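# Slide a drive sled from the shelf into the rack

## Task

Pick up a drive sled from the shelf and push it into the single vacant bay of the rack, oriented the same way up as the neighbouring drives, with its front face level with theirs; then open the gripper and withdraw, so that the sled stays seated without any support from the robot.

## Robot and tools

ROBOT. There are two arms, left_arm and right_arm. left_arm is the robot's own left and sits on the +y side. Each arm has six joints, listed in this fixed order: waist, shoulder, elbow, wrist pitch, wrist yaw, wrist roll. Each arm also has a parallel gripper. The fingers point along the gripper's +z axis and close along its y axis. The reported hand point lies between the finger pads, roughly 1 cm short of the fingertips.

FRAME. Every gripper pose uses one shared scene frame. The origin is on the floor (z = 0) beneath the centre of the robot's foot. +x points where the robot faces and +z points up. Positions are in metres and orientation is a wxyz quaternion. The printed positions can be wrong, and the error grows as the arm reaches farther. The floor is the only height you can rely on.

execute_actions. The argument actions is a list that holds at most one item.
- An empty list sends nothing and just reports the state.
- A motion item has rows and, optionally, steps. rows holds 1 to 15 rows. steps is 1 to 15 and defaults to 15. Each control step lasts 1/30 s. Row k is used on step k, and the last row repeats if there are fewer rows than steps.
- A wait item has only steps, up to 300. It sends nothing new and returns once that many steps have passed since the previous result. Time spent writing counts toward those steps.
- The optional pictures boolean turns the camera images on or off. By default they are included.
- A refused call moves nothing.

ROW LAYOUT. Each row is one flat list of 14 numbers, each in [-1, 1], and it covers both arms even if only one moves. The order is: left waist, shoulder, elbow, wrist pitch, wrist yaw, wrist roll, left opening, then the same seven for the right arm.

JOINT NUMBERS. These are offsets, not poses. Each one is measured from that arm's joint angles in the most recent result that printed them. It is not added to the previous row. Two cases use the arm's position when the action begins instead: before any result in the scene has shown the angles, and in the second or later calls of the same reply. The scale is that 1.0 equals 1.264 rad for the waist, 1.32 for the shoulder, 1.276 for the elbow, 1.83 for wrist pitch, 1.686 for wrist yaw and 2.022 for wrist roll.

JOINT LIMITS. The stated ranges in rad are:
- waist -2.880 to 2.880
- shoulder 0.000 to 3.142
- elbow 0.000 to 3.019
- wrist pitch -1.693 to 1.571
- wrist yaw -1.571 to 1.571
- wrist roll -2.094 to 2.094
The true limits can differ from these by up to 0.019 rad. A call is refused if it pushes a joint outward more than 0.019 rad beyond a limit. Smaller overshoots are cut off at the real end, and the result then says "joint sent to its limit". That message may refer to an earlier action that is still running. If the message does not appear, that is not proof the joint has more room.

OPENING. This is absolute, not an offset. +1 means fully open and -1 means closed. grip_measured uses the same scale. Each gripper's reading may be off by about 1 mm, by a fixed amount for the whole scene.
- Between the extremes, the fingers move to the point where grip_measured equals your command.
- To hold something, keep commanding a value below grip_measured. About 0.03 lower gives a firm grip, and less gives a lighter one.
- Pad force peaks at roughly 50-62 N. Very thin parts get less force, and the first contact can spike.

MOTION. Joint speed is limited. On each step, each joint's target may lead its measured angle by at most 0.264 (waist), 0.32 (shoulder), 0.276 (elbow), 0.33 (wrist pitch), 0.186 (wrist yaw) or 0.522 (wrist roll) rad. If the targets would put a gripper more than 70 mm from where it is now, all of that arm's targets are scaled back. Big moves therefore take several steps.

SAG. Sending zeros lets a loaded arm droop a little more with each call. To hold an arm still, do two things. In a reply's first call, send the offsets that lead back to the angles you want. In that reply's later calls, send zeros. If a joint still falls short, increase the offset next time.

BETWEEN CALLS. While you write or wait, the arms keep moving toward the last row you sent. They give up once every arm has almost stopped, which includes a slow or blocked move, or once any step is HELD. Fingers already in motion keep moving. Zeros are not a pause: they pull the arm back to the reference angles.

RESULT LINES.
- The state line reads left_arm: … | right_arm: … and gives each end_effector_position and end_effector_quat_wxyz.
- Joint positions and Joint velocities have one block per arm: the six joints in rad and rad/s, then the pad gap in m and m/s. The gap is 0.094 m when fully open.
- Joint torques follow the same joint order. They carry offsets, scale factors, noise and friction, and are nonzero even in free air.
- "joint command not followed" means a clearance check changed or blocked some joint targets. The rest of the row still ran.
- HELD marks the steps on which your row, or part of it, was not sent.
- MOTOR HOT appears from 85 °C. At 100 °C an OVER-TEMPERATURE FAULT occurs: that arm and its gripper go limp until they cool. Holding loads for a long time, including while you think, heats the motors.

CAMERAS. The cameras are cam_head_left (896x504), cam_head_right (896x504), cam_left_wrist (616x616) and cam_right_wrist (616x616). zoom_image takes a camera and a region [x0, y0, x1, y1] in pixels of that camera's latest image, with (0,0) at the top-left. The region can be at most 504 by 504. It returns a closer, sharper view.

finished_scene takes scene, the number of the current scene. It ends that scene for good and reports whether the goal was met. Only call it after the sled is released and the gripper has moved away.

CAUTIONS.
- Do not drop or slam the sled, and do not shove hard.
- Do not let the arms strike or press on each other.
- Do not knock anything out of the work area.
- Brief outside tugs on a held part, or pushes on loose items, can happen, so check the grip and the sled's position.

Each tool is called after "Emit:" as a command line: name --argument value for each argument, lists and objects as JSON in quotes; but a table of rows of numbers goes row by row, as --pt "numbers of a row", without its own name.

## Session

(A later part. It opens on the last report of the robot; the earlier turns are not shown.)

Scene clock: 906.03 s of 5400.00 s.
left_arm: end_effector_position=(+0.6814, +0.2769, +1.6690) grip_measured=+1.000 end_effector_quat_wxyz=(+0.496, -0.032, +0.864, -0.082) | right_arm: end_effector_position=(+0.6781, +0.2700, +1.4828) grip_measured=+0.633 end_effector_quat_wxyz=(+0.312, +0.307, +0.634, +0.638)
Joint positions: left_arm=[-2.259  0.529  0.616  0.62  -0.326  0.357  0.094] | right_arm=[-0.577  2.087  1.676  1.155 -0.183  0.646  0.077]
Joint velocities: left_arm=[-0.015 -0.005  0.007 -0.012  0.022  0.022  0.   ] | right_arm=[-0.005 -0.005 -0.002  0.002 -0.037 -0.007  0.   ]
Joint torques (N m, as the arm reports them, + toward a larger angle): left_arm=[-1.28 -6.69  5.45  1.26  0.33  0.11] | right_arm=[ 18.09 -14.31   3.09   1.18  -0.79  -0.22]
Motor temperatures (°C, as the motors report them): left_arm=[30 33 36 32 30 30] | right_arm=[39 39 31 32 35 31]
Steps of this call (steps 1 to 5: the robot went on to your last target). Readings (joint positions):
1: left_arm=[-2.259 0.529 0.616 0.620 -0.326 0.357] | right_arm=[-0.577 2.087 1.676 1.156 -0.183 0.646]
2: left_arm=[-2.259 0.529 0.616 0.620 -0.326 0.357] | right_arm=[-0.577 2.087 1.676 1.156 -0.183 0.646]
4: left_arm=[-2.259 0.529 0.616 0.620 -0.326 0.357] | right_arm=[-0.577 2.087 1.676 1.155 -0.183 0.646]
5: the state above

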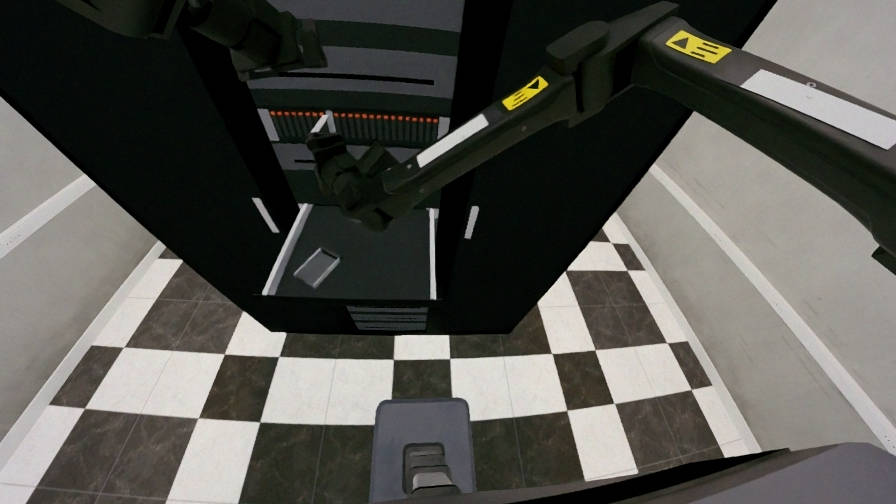

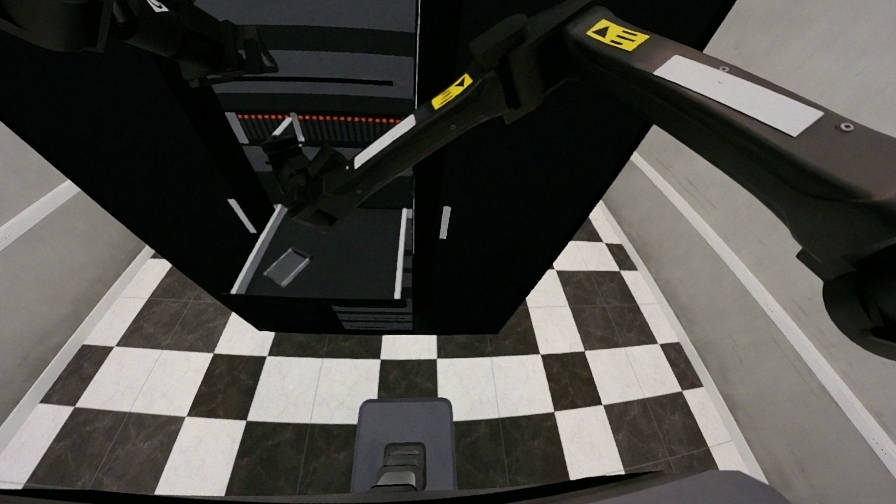

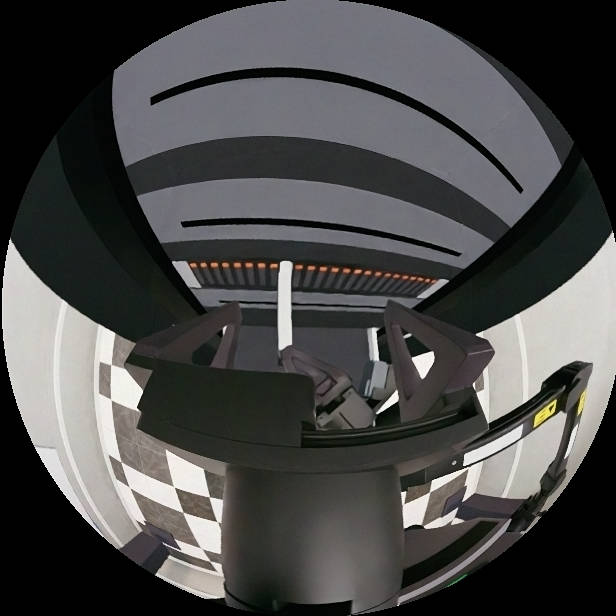

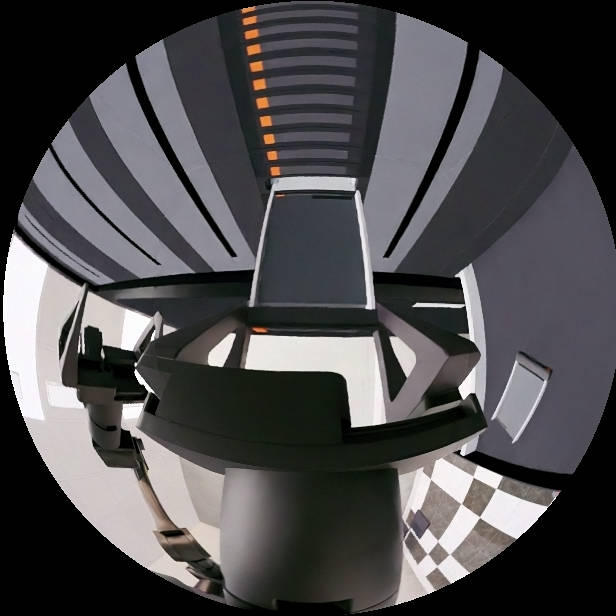

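Emit:
execute_actions --actions '[]'

Emit:
zoom_image --camera "cam_right_wrist" --region '[250,150,380,215]'

Emit:
zoom_image --camera "cam_left_wrist" --region '[250,250,330,360]'

Scene clock: 935.40 s of 5400.00 s.
left_arm: end_effector_position=(+0.6814, +0.2769, +1.6690) grip_measured=+1.000 end_effector_quat_wxyz=(+0.496, -0.032, +0.864, -0.082) | right_arm: end_effector_position=(+0.6781, +0.2700, +1.4828) grip_measured=+0.633 end_effector_quat_wxyz=(+0.312, +0.307, +0.634, +0.638)
Joint positions: left_arm=[-2.259  0.529  0.616  0.62  -0.326  0.357  0.094] | right_arm=[-0.577  2.087  1.676  1.155 -0.183  0.646  0.077]
Joint velocities: left_arm=[-0.015  0.005 -0.007  0.012 -0.037  0.037  0.   ] | right_arm=[-0.005 -0.024 -0.022  0.012  0.051 -0.066  0.   ]
Joint torques (N m, as the arm reports them, + toward a larger angle): left_arm=[-1.25 -6.7   5.46  1.25  0.33  0.11] | right_arm=[ 18.37 -13.99   2.94   0.8   -0.78  -0.2 ]
Motor temperatures (°C, as the motors report them): left_arm=[30 33 36 32 30 30] | right_arm=[39 39 31 32 35 31]
Steps of this call (steps 1 to 15: the robot went on to your last target; steps 16 to 90: nothing new was sent; then 26.37 s passed at rest). Readings (joint positions):
1: left_arm=[-2.259 0.529 0.616 0.620 -0.326 0.357] | right_arm=[-0.577 2.087 1.676 1.155 -0.183 0.646]
2: left_arm=[-2.259 0.529 0.616 0.620 -0.326 0.357] | right_arm=[-0.577 2.087 1.676 1.155 -0.183 0.646]
4: left_arm=[-2.259 0.529 0.616 0.620 -0.326 0.357] | right_arm=[-0.577 2.087 1.676 1.155 -0.183 0.646]
8: left_arm=[-2.259 0.529 0.616 0.620 -0.326 0.357] | right_arm=[-0.577 2.087 1.676 1.155 -0.183 0.646]
90: the state above
All arms were judged still, so your last target was given up. Only a new action makes them travel on or press farther. Fingers that are still opening or closing keep moving.

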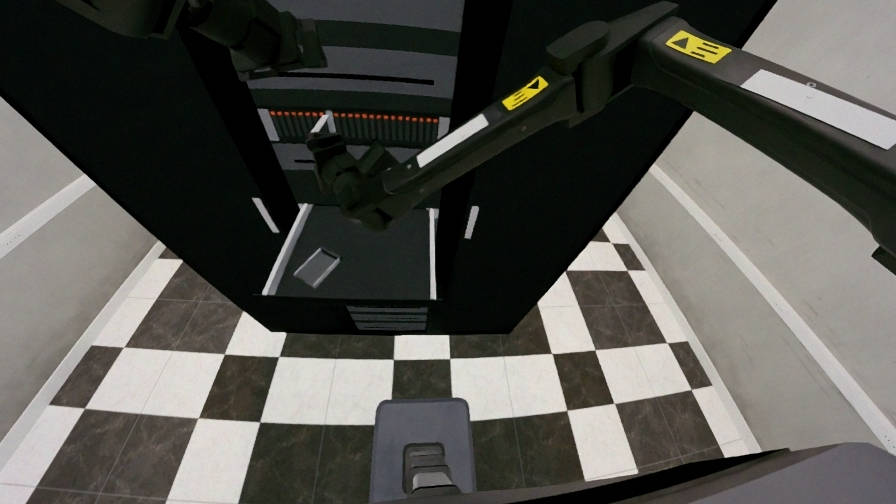

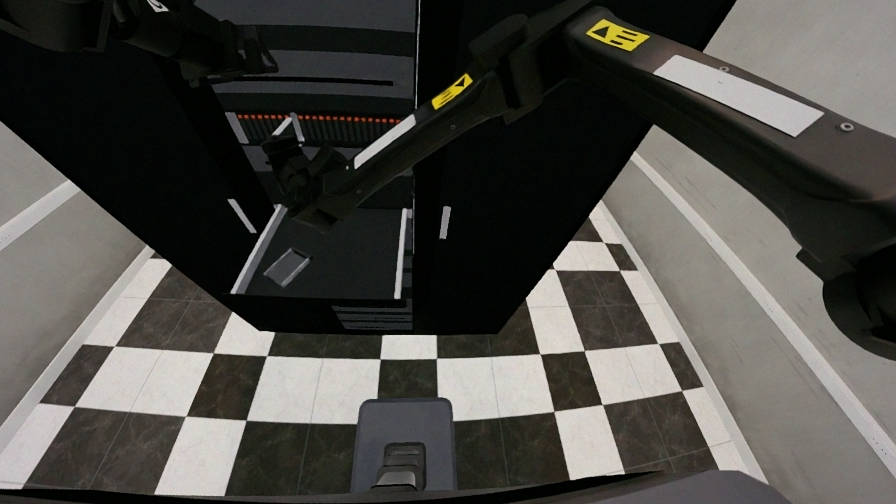

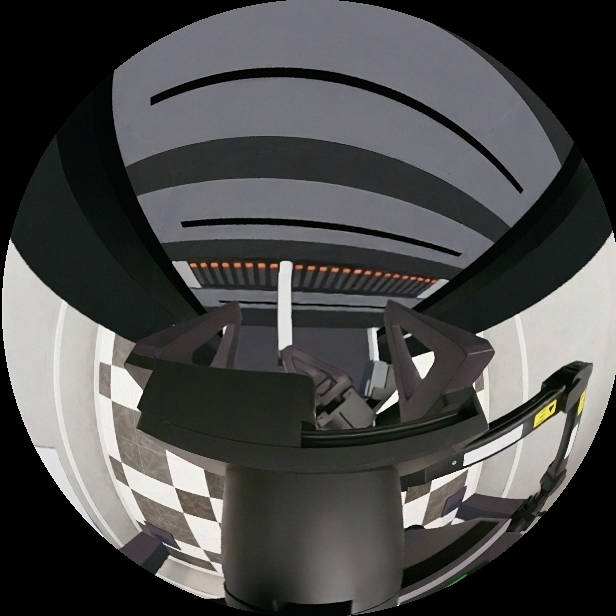

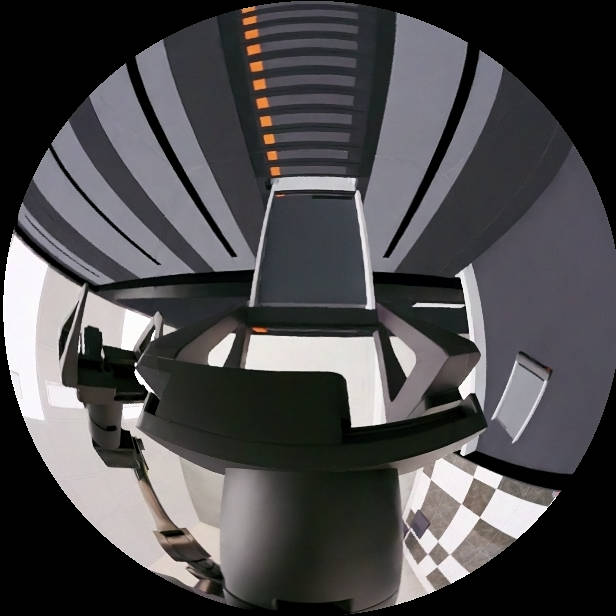

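Region (250, 150, 380, 215) of cam_right_wrist's 616x616 image, scaled by 3.877, with more detail than that image has.

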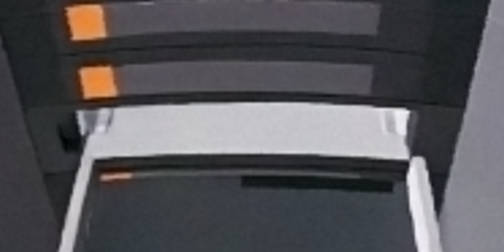

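Region (250, 250, 330, 360) of cam_left_wrist's 616x616 image, scaled by 4.582, with more detail than that image has; it fills the left 367 columns of this view, and the rest is white.

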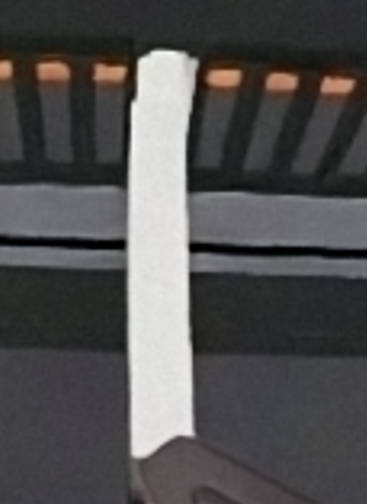

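Emit:
execute_actions --actions '[{"rows":[[0,0,0,0,0,0,1,0,-0.0195,0,0,0,0,0.602],[0,0,0,0,0,0,1,0,-0.0195,0,0,0,0,0.602],[0,0,0,0,0,0,1,0,-0.0195,0,0,0,0,0.602],[0,0,0,0,0,0,1,0,-0.0115,0,0,0,0,0.602]],"steps":12}]' --pictures false

Scene clock: 955.47 s of 5400.00 s.
left_arm: end_effector_position=(+0.6814, +0.2769, +1.6690) grip_measured=+1.000 end_effector_quat_wxyz=(+0.496, -0.032, +0.864, -0.082) | right_arm: end_effector_position=(+0.6804, +0.2688, +1.4841) grip_measured=+0.633 end_effector_quat_wxyz=(+0.313, +0.307, +0.633, +0.637)
Joint positions: left_arm=[-2.259  0.529  0.616  0.62  -0.326  0.357  0.094] | right_arm=[-0.577  2.084  1.676  1.155 -0.182  0.646  0.077]
Joint velocities: left_arm=[-0.015  0.015 -0.027 -0.017 -0.007 -0.051  0.   ] | right_arm=[-0.005 -0.024  0.002  0.017  0.037 -0.007 -0.   ]
Joint torques (N m, as the arm reports them, + toward a larger angle): left_arm=[-1.28 -6.73  5.46  1.26  0.33  0.11] | right_arm=[ 18.74 -14.83   1.73   1.35  -0.57  -0.08]
Motor temperatures (°C, as the motors report them): left_arm=[30 33 36 32 30 30] | right_arm=[39 39 31 32 35 31]
Steps of this call (steps 1 to 90: nothing new was sent; then 16.67 s passed at rest; steps 91 to 102: all 12 steps of this action). Readings (joint positions):
91: left_arm=[-2.259 0.529 0.616 0.620 -0.326 0.357] | right_arm=[-0.577 2.087 1.676 1.155 -0.183 0.646]
92: left_arm=[-2.259 0.529 0.616 0.620 -0.326 0.357] | right_arm=[-0.577 2.087 1.676 1.155 -0.182 0.646]
94: left_arm=[-2.259 0.529 0.616 0.620 -0.326 0.357] | right_arm=[-0.577 2.085 1.676 1.155 -0.182 0.646]
98: left_arm=[-2.259 0.529 0.616 0.620 -0.326 0.357] | right_arm=[-0.577 2.084 1.676 1.155 -0.182 0.646]
102: the state above

Emit:
execute_actions --actions '[{"rows":[[0,0,0,0,0,0,1,0,-0.0185,0,0,0,0,0.602],[0,0,0,0,0,0,1,0,-0.0185,0,0,0,0,0.602],[0,0,0,0,0,0,1,0,-0.013,0,0,0,0,0.602],[0,0,0,0,0,0,1,0,-0.0095,0,0,0,0,0.602]],"steps":10}]' --pictures true

Emit:
zoom_image --camera "cam_right_wrist" --region '[250,150,380,215]'

Emit:
zoom_image --camera "cam_left_wrist" --region '[255,250,315,300]'

Scene clock: 963.03 s of 5400.00 s.
left_arm: end_effector_position=(+0.6814, +0.2769, +1.6690) grip_measured=+1.000 end_effector_quat_wxyz=(+0.496, -0.032, +0.864, -0.082) | right_arm: end_effector_position=(+0.6814, +0.2682, +1.4846) grip_measured=+0.633 end_effector_quat_wxyz=(+0.314, +0.308, +0.633, +0.637)
Joint positions: left_arm=[-2.259  0.529  0.616  0.62  -0.326  0.357  0.094] | right_arm=[-0.577  2.082  1.676  1.155 -0.181  0.646  0.077]
Joint velocities: left_arm=[-0.015 -0.015  0.002 -0.002 -0.007 -0.037  0.   ] | right_arm=[-0.005  0.015 -0.002 -0.007 -0.007 -0.007 -0.001]
Joint torques (N m, as the arm reports them, + toward a larger angle): left_arm=[-1.29 -6.69  5.46  1.26  0.33  0.11] | right_arm=[ 18.75 -14.63   1.87   1.35  -0.57  -0.07]
Motor temperatures (°C, as the motors report them): left_arm=[30 33 36 32 30 30] | right_arm=[39 39 31 32 35 31]
Steps of this call (steps 1 to 15: the robot went on to your last target; steps 16 to 90: nothing new was sent; then 4.23 s passed at rest; steps 91 to 100: all 10 steps of this action). Readings (joint positions):
91: left_arm=[-2.259 0.529 0.616 0.620 -0.326 0.357] | right_arm=[-0.577 2.084 1.676 1.155 -0.181 0.646]
92: left_arm=[-2.259 0.529 0.616 0.620 -0.326 0.357] | right_arm=[-0.577 2.083 1.676 1.155 -0.181 0.646]
94: left_arm=[-2.259 0.529 0.616 0.620 -0.326 0.357] | right_arm=[-0.577 2.082 1.676 1.155 -0.181 0.646]
98: left_arm=[-2.259 0.529 0.616 0.620 -0.326 0.357] | right_arm=[-0.577 2.082 1.676 1.155 -0.181 0.646]
100: the state above

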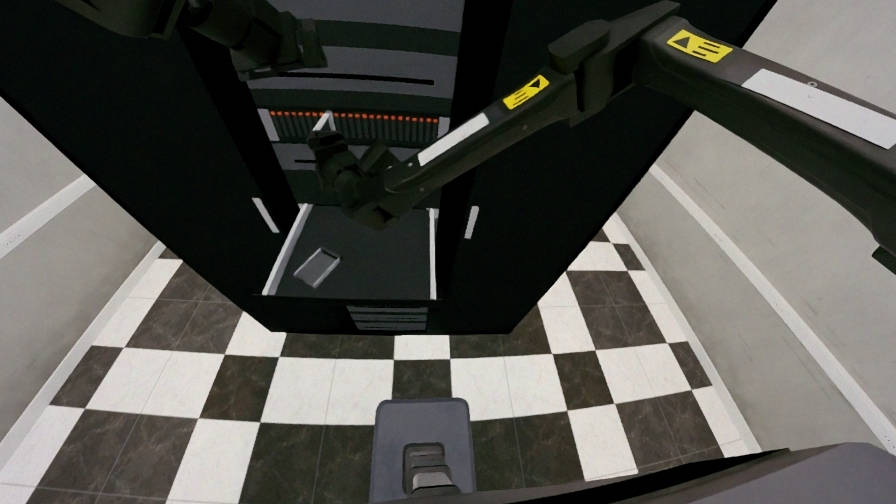

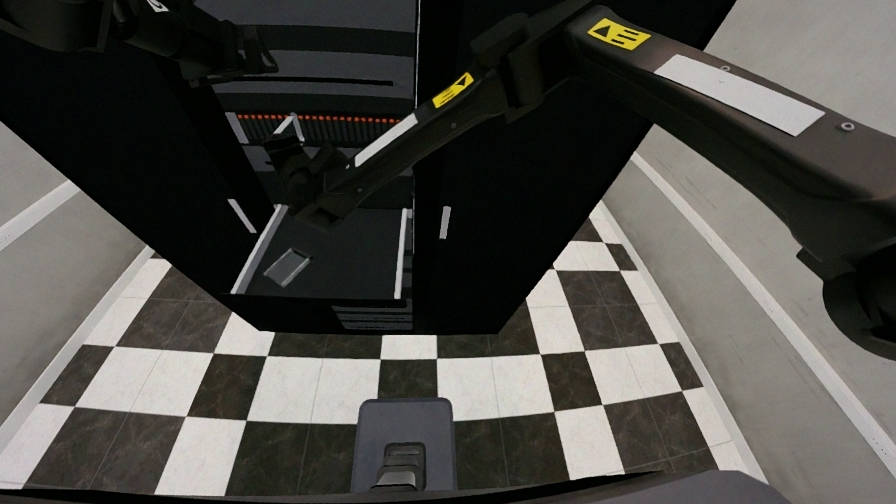

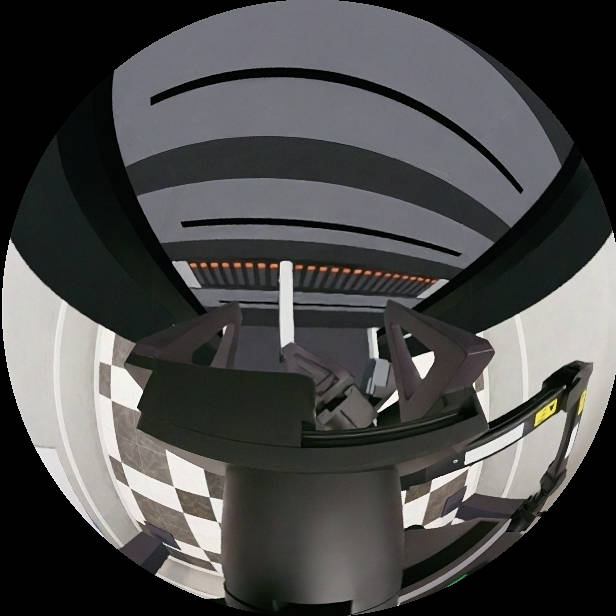

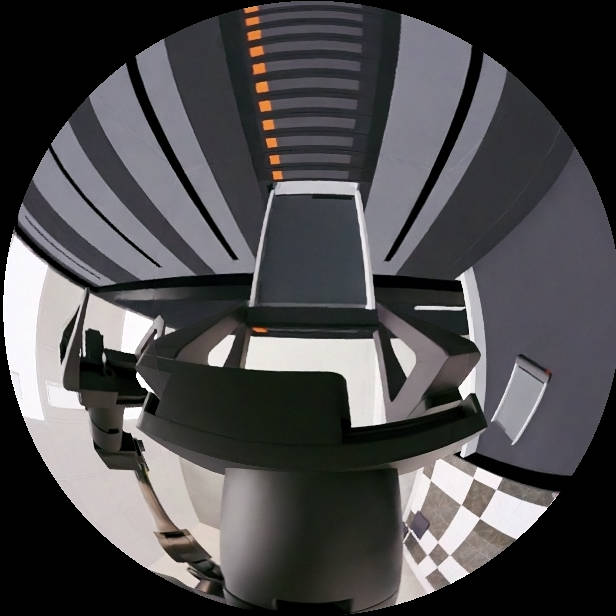

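Region (250, 150, 380, 215) of cam_right_wrist's 616x616 image, scaled by 3.877, with more detail than that image has.

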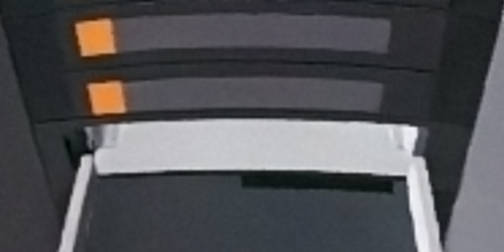

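Region (255, 250, 315, 300) of cam_left_wrist's 616x616 image, scaled by 8.400, with more detail than that image has.

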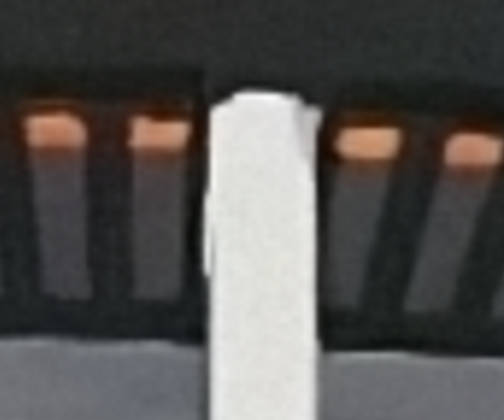

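Emit:
zoom_image --camera "cam_right_wrist" --region '[258,170,298,205]'

Emit:
zoom_image --camera "cam_right_wrist" --region '[335,170,375,205]'

Region (258, 170, 298, 205) of cam_right_wrist's 616x616 image, scaled by 12.600, with more detail than that image has; it fills the top 441 rows of this view, and the rest is white.

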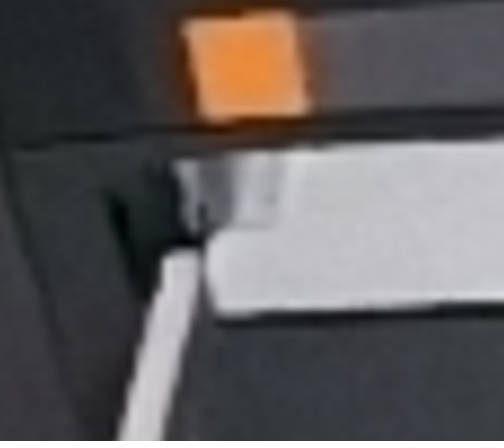

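Region (335, 170, 375, 205) of cam_right_wrist's 616x616 image, scaled by 12.600, with more detail than that image has; it fills the top 441 rows of this view, and the rest is white.

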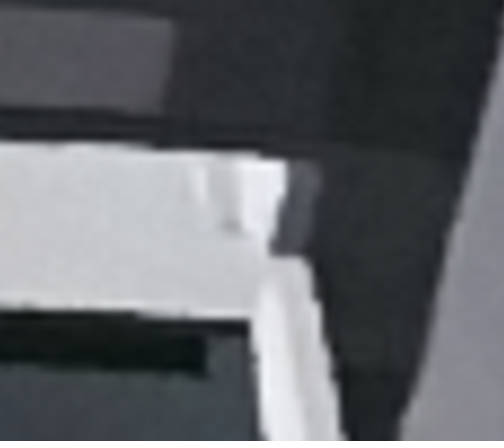

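Emit:
execute_actions --actions '[{"rows":[[0,0,0,0,0,0,1,-0.0237,-0.0186,0.0155,-0.0127,-0.005,0,0.602],[0,0,0,0,0,0,1,-0.0237,-0.0186,0.018,-0.0146,-0.0055,0,0.602],[0,0,0,0,0,0,1,-0.0237,-0.0136,0.0204,-0.0165,-0.006,0,0.602],[0,0,0,0,0,0,1,-0.0146,-0.0106,0.0229,-0.0184,-0.0065,0,0.602],[0,0,0,0,0,0,1,-0.0146,-0.0106,0.0254,-0.0203,-0.0065,0,0.602],[0,0,0,0,0,0,1,-0.0146,-0.0106,0.0278,-0.0203,-0.0065,0,0.602]],"steps":12}]' --pictures true

Emit:
zoom_image --camera "cam_right_wrist" --region '[250,150,380,215]'

Emit:
zoom_image --camera "cam_left_wrist" --region '[255,250,315,300]'

Scene clock: 1037.13 s of 5400.00 s.
left_arm: end_effector_position=(+0.6814, +0.2769, +1.6690) grip_measured=+1.000 end_effector_quat_wxyz=(+0.496, -0.032, +0.864, -0.082) | right_arm: end_effector_position=(+0.6902, +0.2673, +1.4820) grip_measured=+0.633 end_effector_quat_wxyz=(+0.314, +0.306, +0.635, +0.636)
Joint positions: left_arm=[-2.259  0.529  0.616  0.62  -0.326  0.357  0.094] | right_arm=[-0.584  2.081  1.695  1.131 -0.185  0.646  0.077]
Joint velocities: left_arm=[ 0.015  0.005 -0.022  0.007 -0.022 -0.051  0.   ] | right_arm=[-0.005 -0.005  0.007  0.002  0.037 -0.051 -0.   ]
Joint torques (N m, as the arm reports them, + toward a larger angle): left_arm=[-1.3  -6.72  5.47  1.26  0.33  0.11] | right_arm=[ 18.24 -14.56   3.42   0.86  -0.79  -0.08]
Motor temperatures (°C, as the motors report them): left_arm=[30 33 36 32 30 30] | right_arm=[40 39 30 32 35 31]
Steps of this call (steps 1 to 15: the robot went on to your last target; steps 16 to 90: nothing new was sent; then 70.70 s passed at rest; steps 91 to 102: all 12 steps of this action). Readings (joint positions):
91: left_arm=[-2.259 0.529 0.616 0.620 -0.326 0.357] | right_arm=[-0.578 2.082 1.676 1.153 -0.182 0.646]
92: left_arm=[-2.259 0.529 0.616 0.620 -0.326 0.357] | right_arm=[-0.579 2.081 1.676 1.149 -0.183 0.646]
94: left_arm=[-2.259 0.529 0.616 0.620 -0.326 0.357] | right_arm=[-0.581 2.081 1.680 1.141 -0.184 0.646]
98: left_arm=[-2.259 0.529 0.616 0.620 -0.326 0.357] | right_arm=[-0.584 2.081 1.692 1.132 -0.184 0.646]
102: the state above

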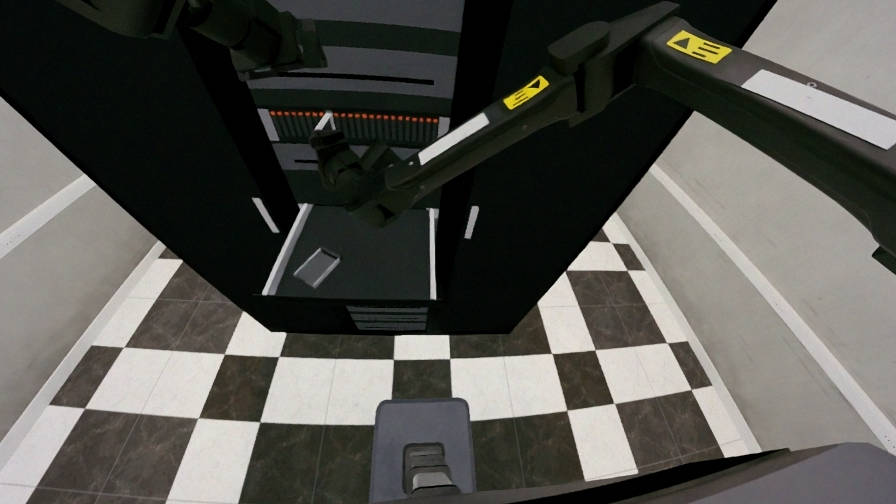

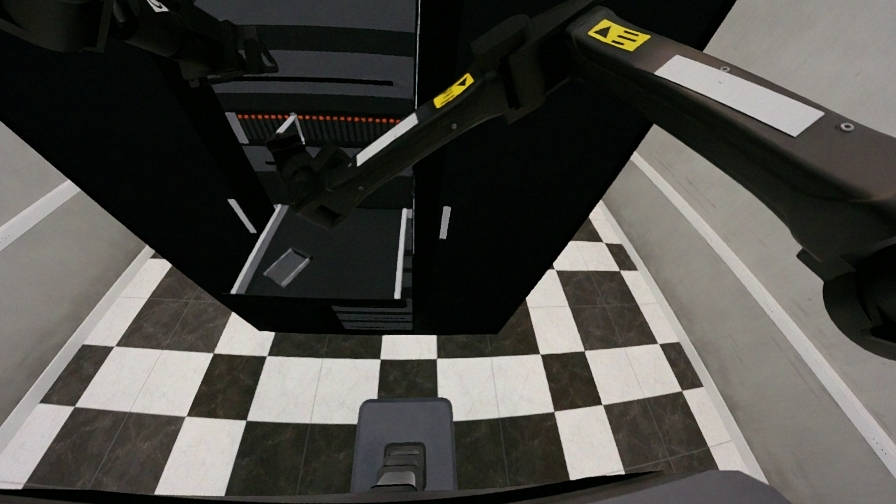

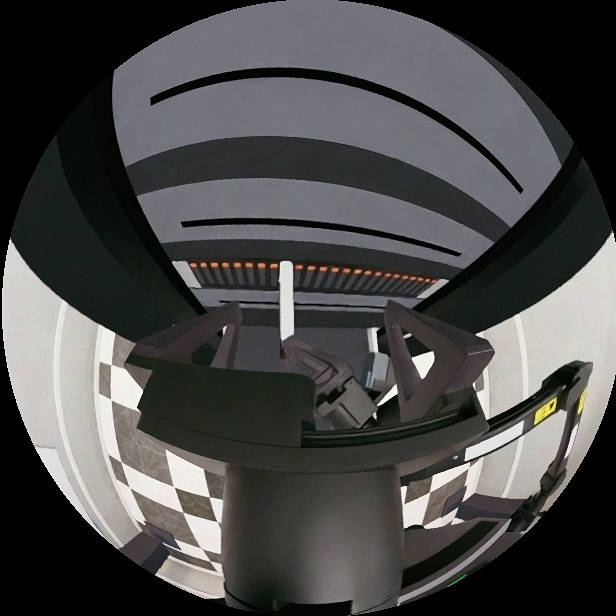

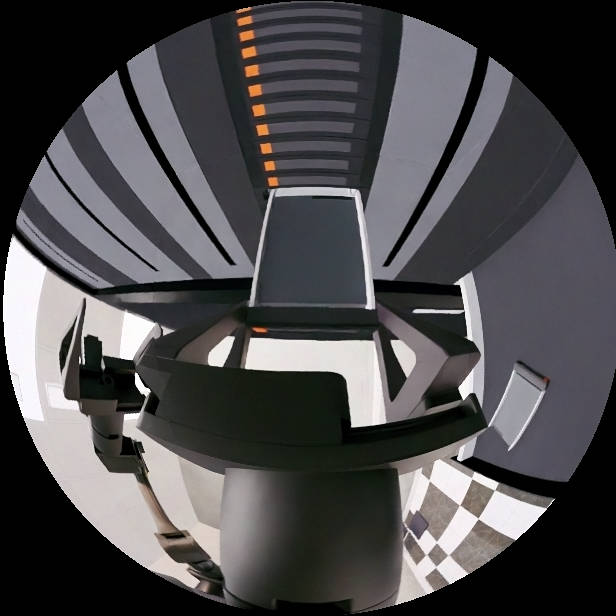

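Region (250, 150, 380, 215) of cam_right_wrist's 616x616 image, scaled by 3.877, with more detail than that image has.

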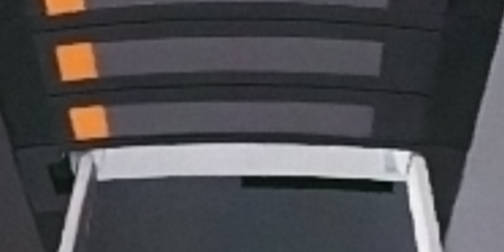

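Region (255, 250, 315, 300) of cam_left_wrist's 616x616 image, scaled by 8.400, with more detail than that image has.

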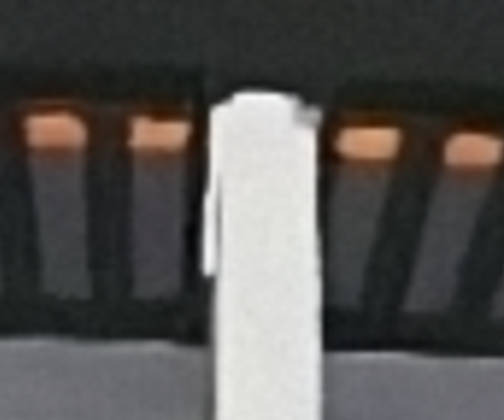

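Emit:
execute_actions --actions '[{"rows":[[0,0,0,0,0,0,1,0,0,0.008,-0.003,-0.007,0,0.602],[0,0,0,0,0,0,1,0,0,0.008,-0.003,-0.0085,0,0.602],[0,0,0,0,0,0,1,0,0,0.012,-0.003,-0.0095,0,0.602],[0,0,0,0,0,0,1,0,0,0.0165,-0.003,-0.0095,0,0.602],[0,0,0,0,0,0,1,0,0,0.0165,-0.003,-0.0095,0,0.602],[0,0,0,0,0,0,1,0,0,0.0149,-0.003,-0.0095,0,0.602]],"steps":11}]' --pictures true

Emit:
zoom_image --camera "cam_right_wrist" --region '[250,160,380,215]'

Emit:
zoom_image --camera "cam_left_wrist" --region '[255,250,315,300]'

Scene clock: 1069.27 s of 5400.00 s.
left_arm: end_effector_position=(+0.6814, +0.2769, +1.6690) grip_measured=+1.000 end_effector_quat_wxyz=(+0.496, -0.032, +0.864, -0.082) | right_arm: end_effector_position=(+0.6897, +0.2680, +1.4832) grip_measured=+0.633 end_effector_quat_wxyz=(+0.314, +0.304, +0.633, +0.639)
Joint positions: left_arm=[-2.259  0.529  0.616  0.62  -0.326  0.357  0.094] | right_arm=[-0.584  2.081  1.695  1.131 -0.194  0.646  0.077]
Joint velocities: left_arm=[ 0.015 -0.015  0.017 -0.007 -0.022  0.051  0.   ] | right_arm=[ 0.005  0.015 -0.007  0.002  0.022 -0.007 -0.001]
Joint torques (N m, as the arm reports them, + toward a larger angle): left_arm=[-1.29 -6.72  5.46  1.26  0.34  0.11] | right_arm=[ 18.81 -13.92   3.48   1.16  -0.79  -0.08]
Motor temperatures (°C, as the motors report them): left_arm=[30 33 36 32 30 30] | right_arm=[40 39 31 32 35 31]
Steps of this call (steps 1 to 15: the robot went on to your last target; steps 16 to 90: nothing new was sent; then 28.77 s passed at rest; steps 91 to 101: all 11 steps of this action). Readings (joint positions):
91: left_arm=[-2.259 0.529 0.616 0.620 -0.326 0.357] | right_arm=[-0.584 2.081 1.695 1.131 -0.187 0.646]
92: left_arm=[-2.259 0.529 0.616 0.620 -0.326 0.357] | right_arm=[-0.584 2.081 1.695 1.131 -0.189 0.646]
94: left_arm=[-2.259 0.529 0.616 0.620 -0.326 0.357] | right_arm=[-0.584 2.081 1.695 1.131 -0.193 0.646]
98: left_arm=[-2.259 0.529 0.616 0.620 -0.326 0.357] | right_arm=[-0.584 2.081 1.695 1.131 -0.194 0.646]
101: the state above

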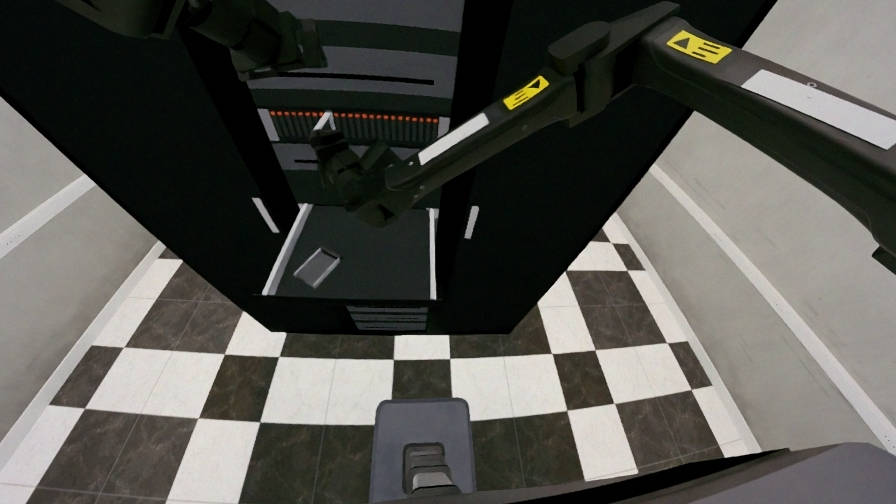

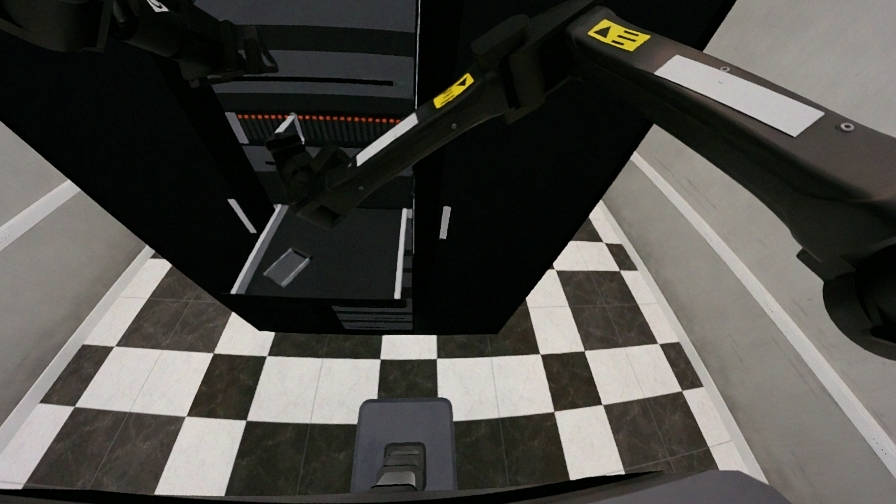

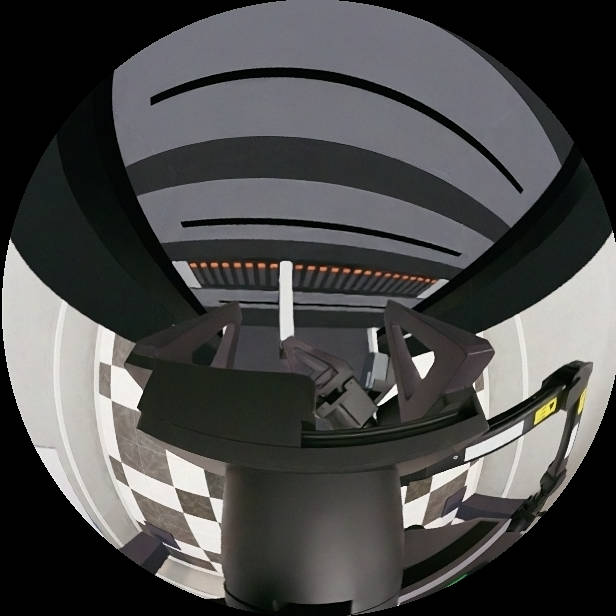

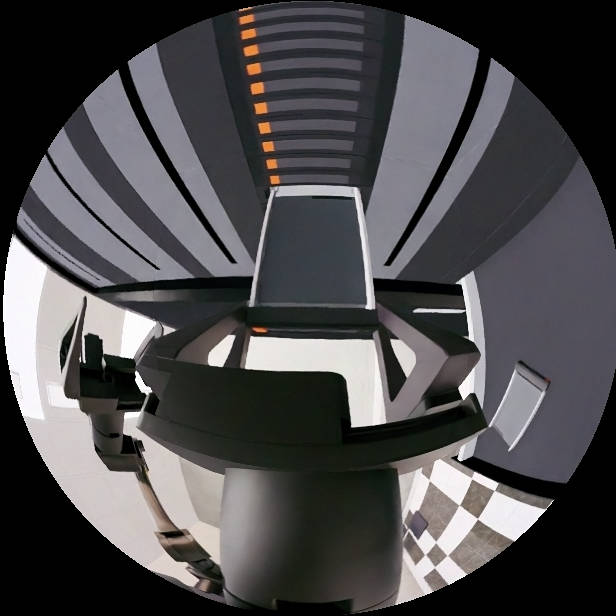

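Region (250, 160, 380, 215) of cam_right_wrist's 616x616 image, scaled by 3.877, with more detail than that image has; it fills the top 213 rows of this view, and the rest is white.

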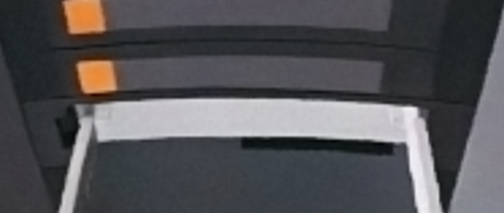

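Region (255, 250, 315, 300) of cam_left_wrist's 616x616 image, scaled by 8.400, with more detail than that image has.

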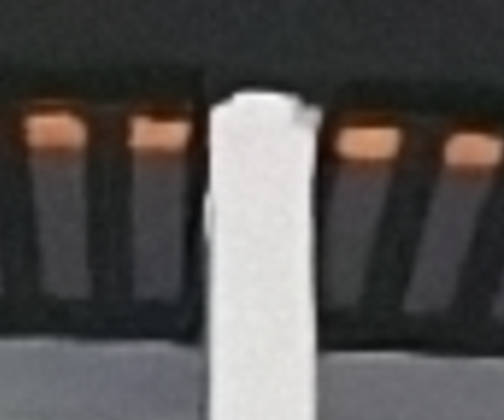

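Emit:
execute_actions --actions '[{"rows":[[0,0,0,0,0,0,1,0,0,0.0235,-0.0055,-0.0024,0,0.602],[0,0,0,0,0,0,1,0,0,0.0243,-0.009,-0.0024,0,0.602],[0,0,0,0,0,0,1,0,0,0.0252,-0.0109,-0.0012,0,0.602],[0,0,0,0,0,0,1,0,0,0.028,-0.0128,0,0,0.602],[0,0,0,0,0,0,1,0,0,0.0306,-0.0147,0.0006,0,0.602],[0,0,0,0,0,0,1,0,0,0.0334,-0.0166,0.0012,0,0.602],[0,0,0,0,0,0,1,0,0,0.0361,-0.0185,0.0018,0,0.602],[0,0,0,0,0,0,1,0,0,0.0365,-0.0204,0.0024,0,0.602],[0,0,0,0,0,0,1,0,0,0.0365,-0.0213,0.003,0,0.602]],"steps":14}]' --pictures true

Emit:
zoom_image --camera "cam_right_wrist" --region '[245,165,385,225]'

Emit:
zoom_image --camera "cam_left_wrist" --region '[255,250,315,330]'

Scene clock: 1089.30 s of 5400.00 s.
left_arm: end_effector_position=(+0.6814, +0.2769, +1.6690) grip_measured=+1.000 end_effector_quat_wxyz=(+0.496, -0.032, +0.864, -0.082) | right_arm: end_effector_position=(+0.7022, +0.2689, +1.4848) grip_measured=+0.633 end_effector_quat_wxyz=(+0.316, +0.306, +0.633, +0.637)
Joint positions: left_arm=[-2.259  0.529  0.616  0.62  -0.326  0.357  0.094] | right_arm=[-0.584  2.081  1.726  1.106 -0.187  0.646  0.077]
Joint velocities: left_arm=[-0.015 -0.005  0.007 -0.022 -0.022 -0.022  0.   ] | right_arm=[-0.015 -0.024 -0.002 -0.027 -0.037  0.007  0.001]
Joint torques (N m, as the arm reports them, + toward a larger angle): left_arm=[-1.27 -6.74  5.46  1.25  0.34  0.11] | right_arm=[ 18.97 -14.18   3.42   0.92  -0.57  -0.09]
Motor temperatures (°C, as the motors report them): left_arm=[30 33 36 32 30 30] | right_arm=[40 39 31 32 35 31]
Steps of this call (steps 1 to 15: the robot went on to your last target; steps 16 to 90: nothing new was sent; then 16.57 s passed at rest; steps 91 to 104: all 14 steps of this action). Readings (joint positions):
91: left_arm=[-2.259 0.529 0.616 0.620 -0.326 0.357] | right_arm=[-0.584 2.081 1.697 1.131 -0.194 0.646]
92: left_arm=[-2.259 0.529 0.616 0.620 -0.326 0.357] | right_arm=[-0.584 2.081 1.699 1.130 -0.194 0.646]
94: left_arm=[-2.259 0.529 0.616 0.620 -0.326 0.357] | right_arm=[-0.584 2.081 1.705 1.126 -0.193 0.646]
98: left_arm=[-2.259 0.529 0.616 0.620 -0.326 0.357] | right_arm=[-0.584 2.081 1.720 1.113 -0.189 0.646]
104: the state above

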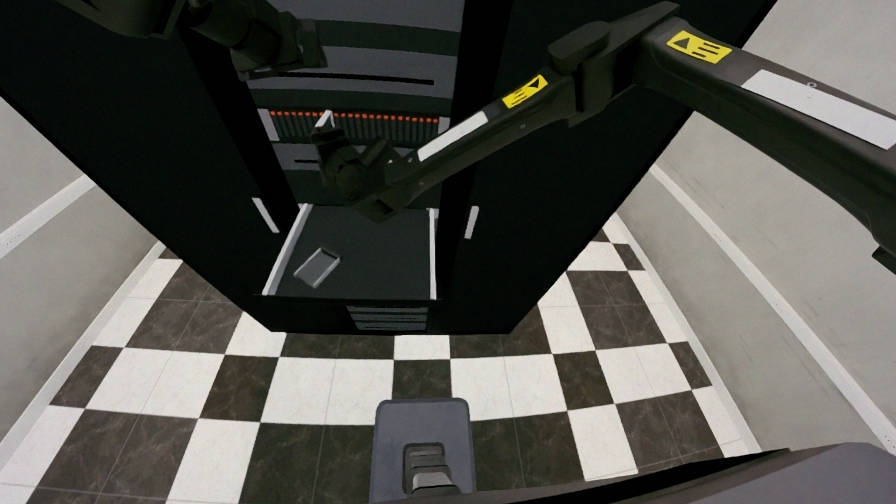

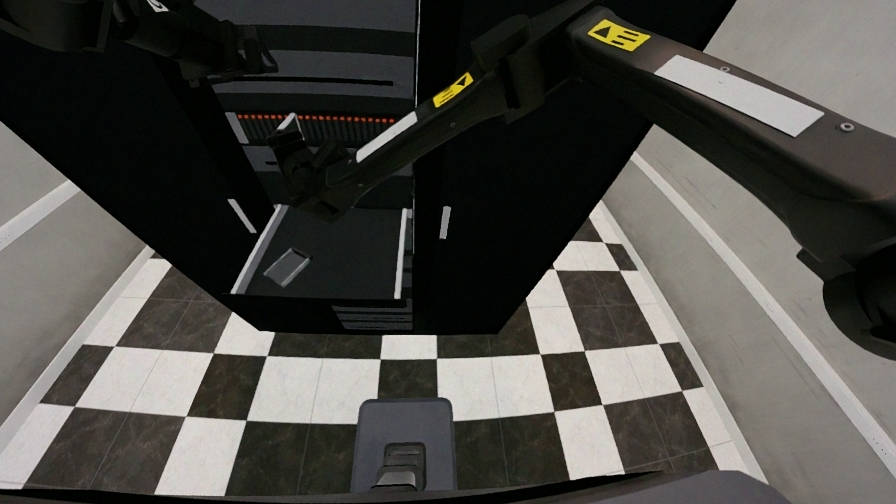

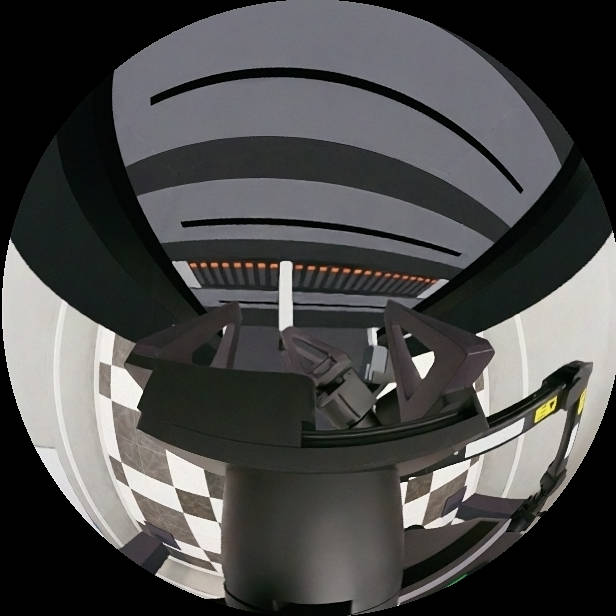

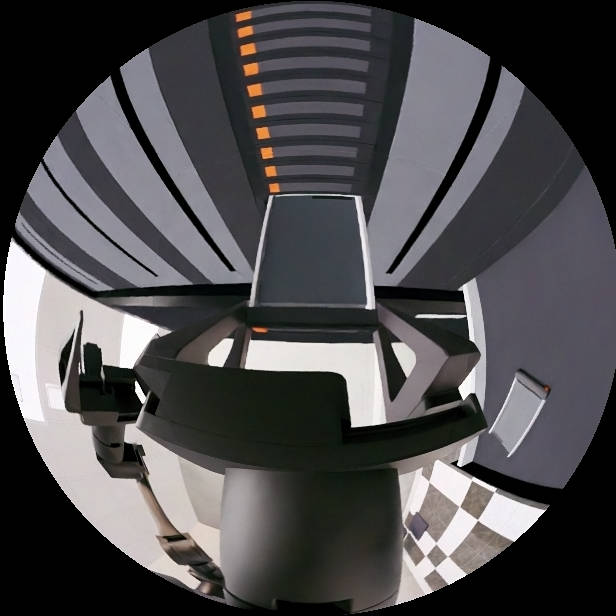

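Region (245, 165, 385, 225) of cam_right_wrist's 616x616 image, scaled by 3.600, with more detail than that image has; it fills the top 216 rows of this view, and the rest is white.

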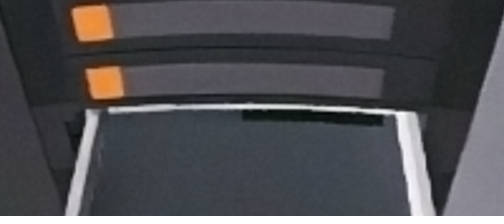

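Region (255, 250, 315, 330) of cam_left_wrist's 616x616 image, scaled by 6.300, with more detail than that image has; it fills the left 378 columns of this view, and the rest is white.

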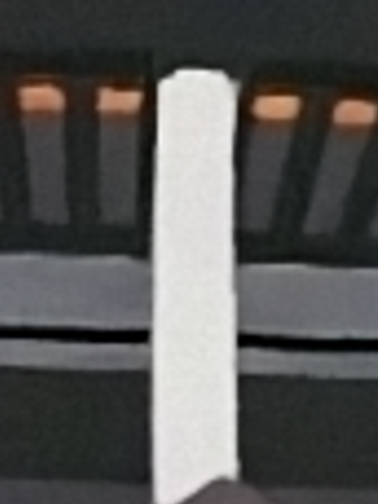

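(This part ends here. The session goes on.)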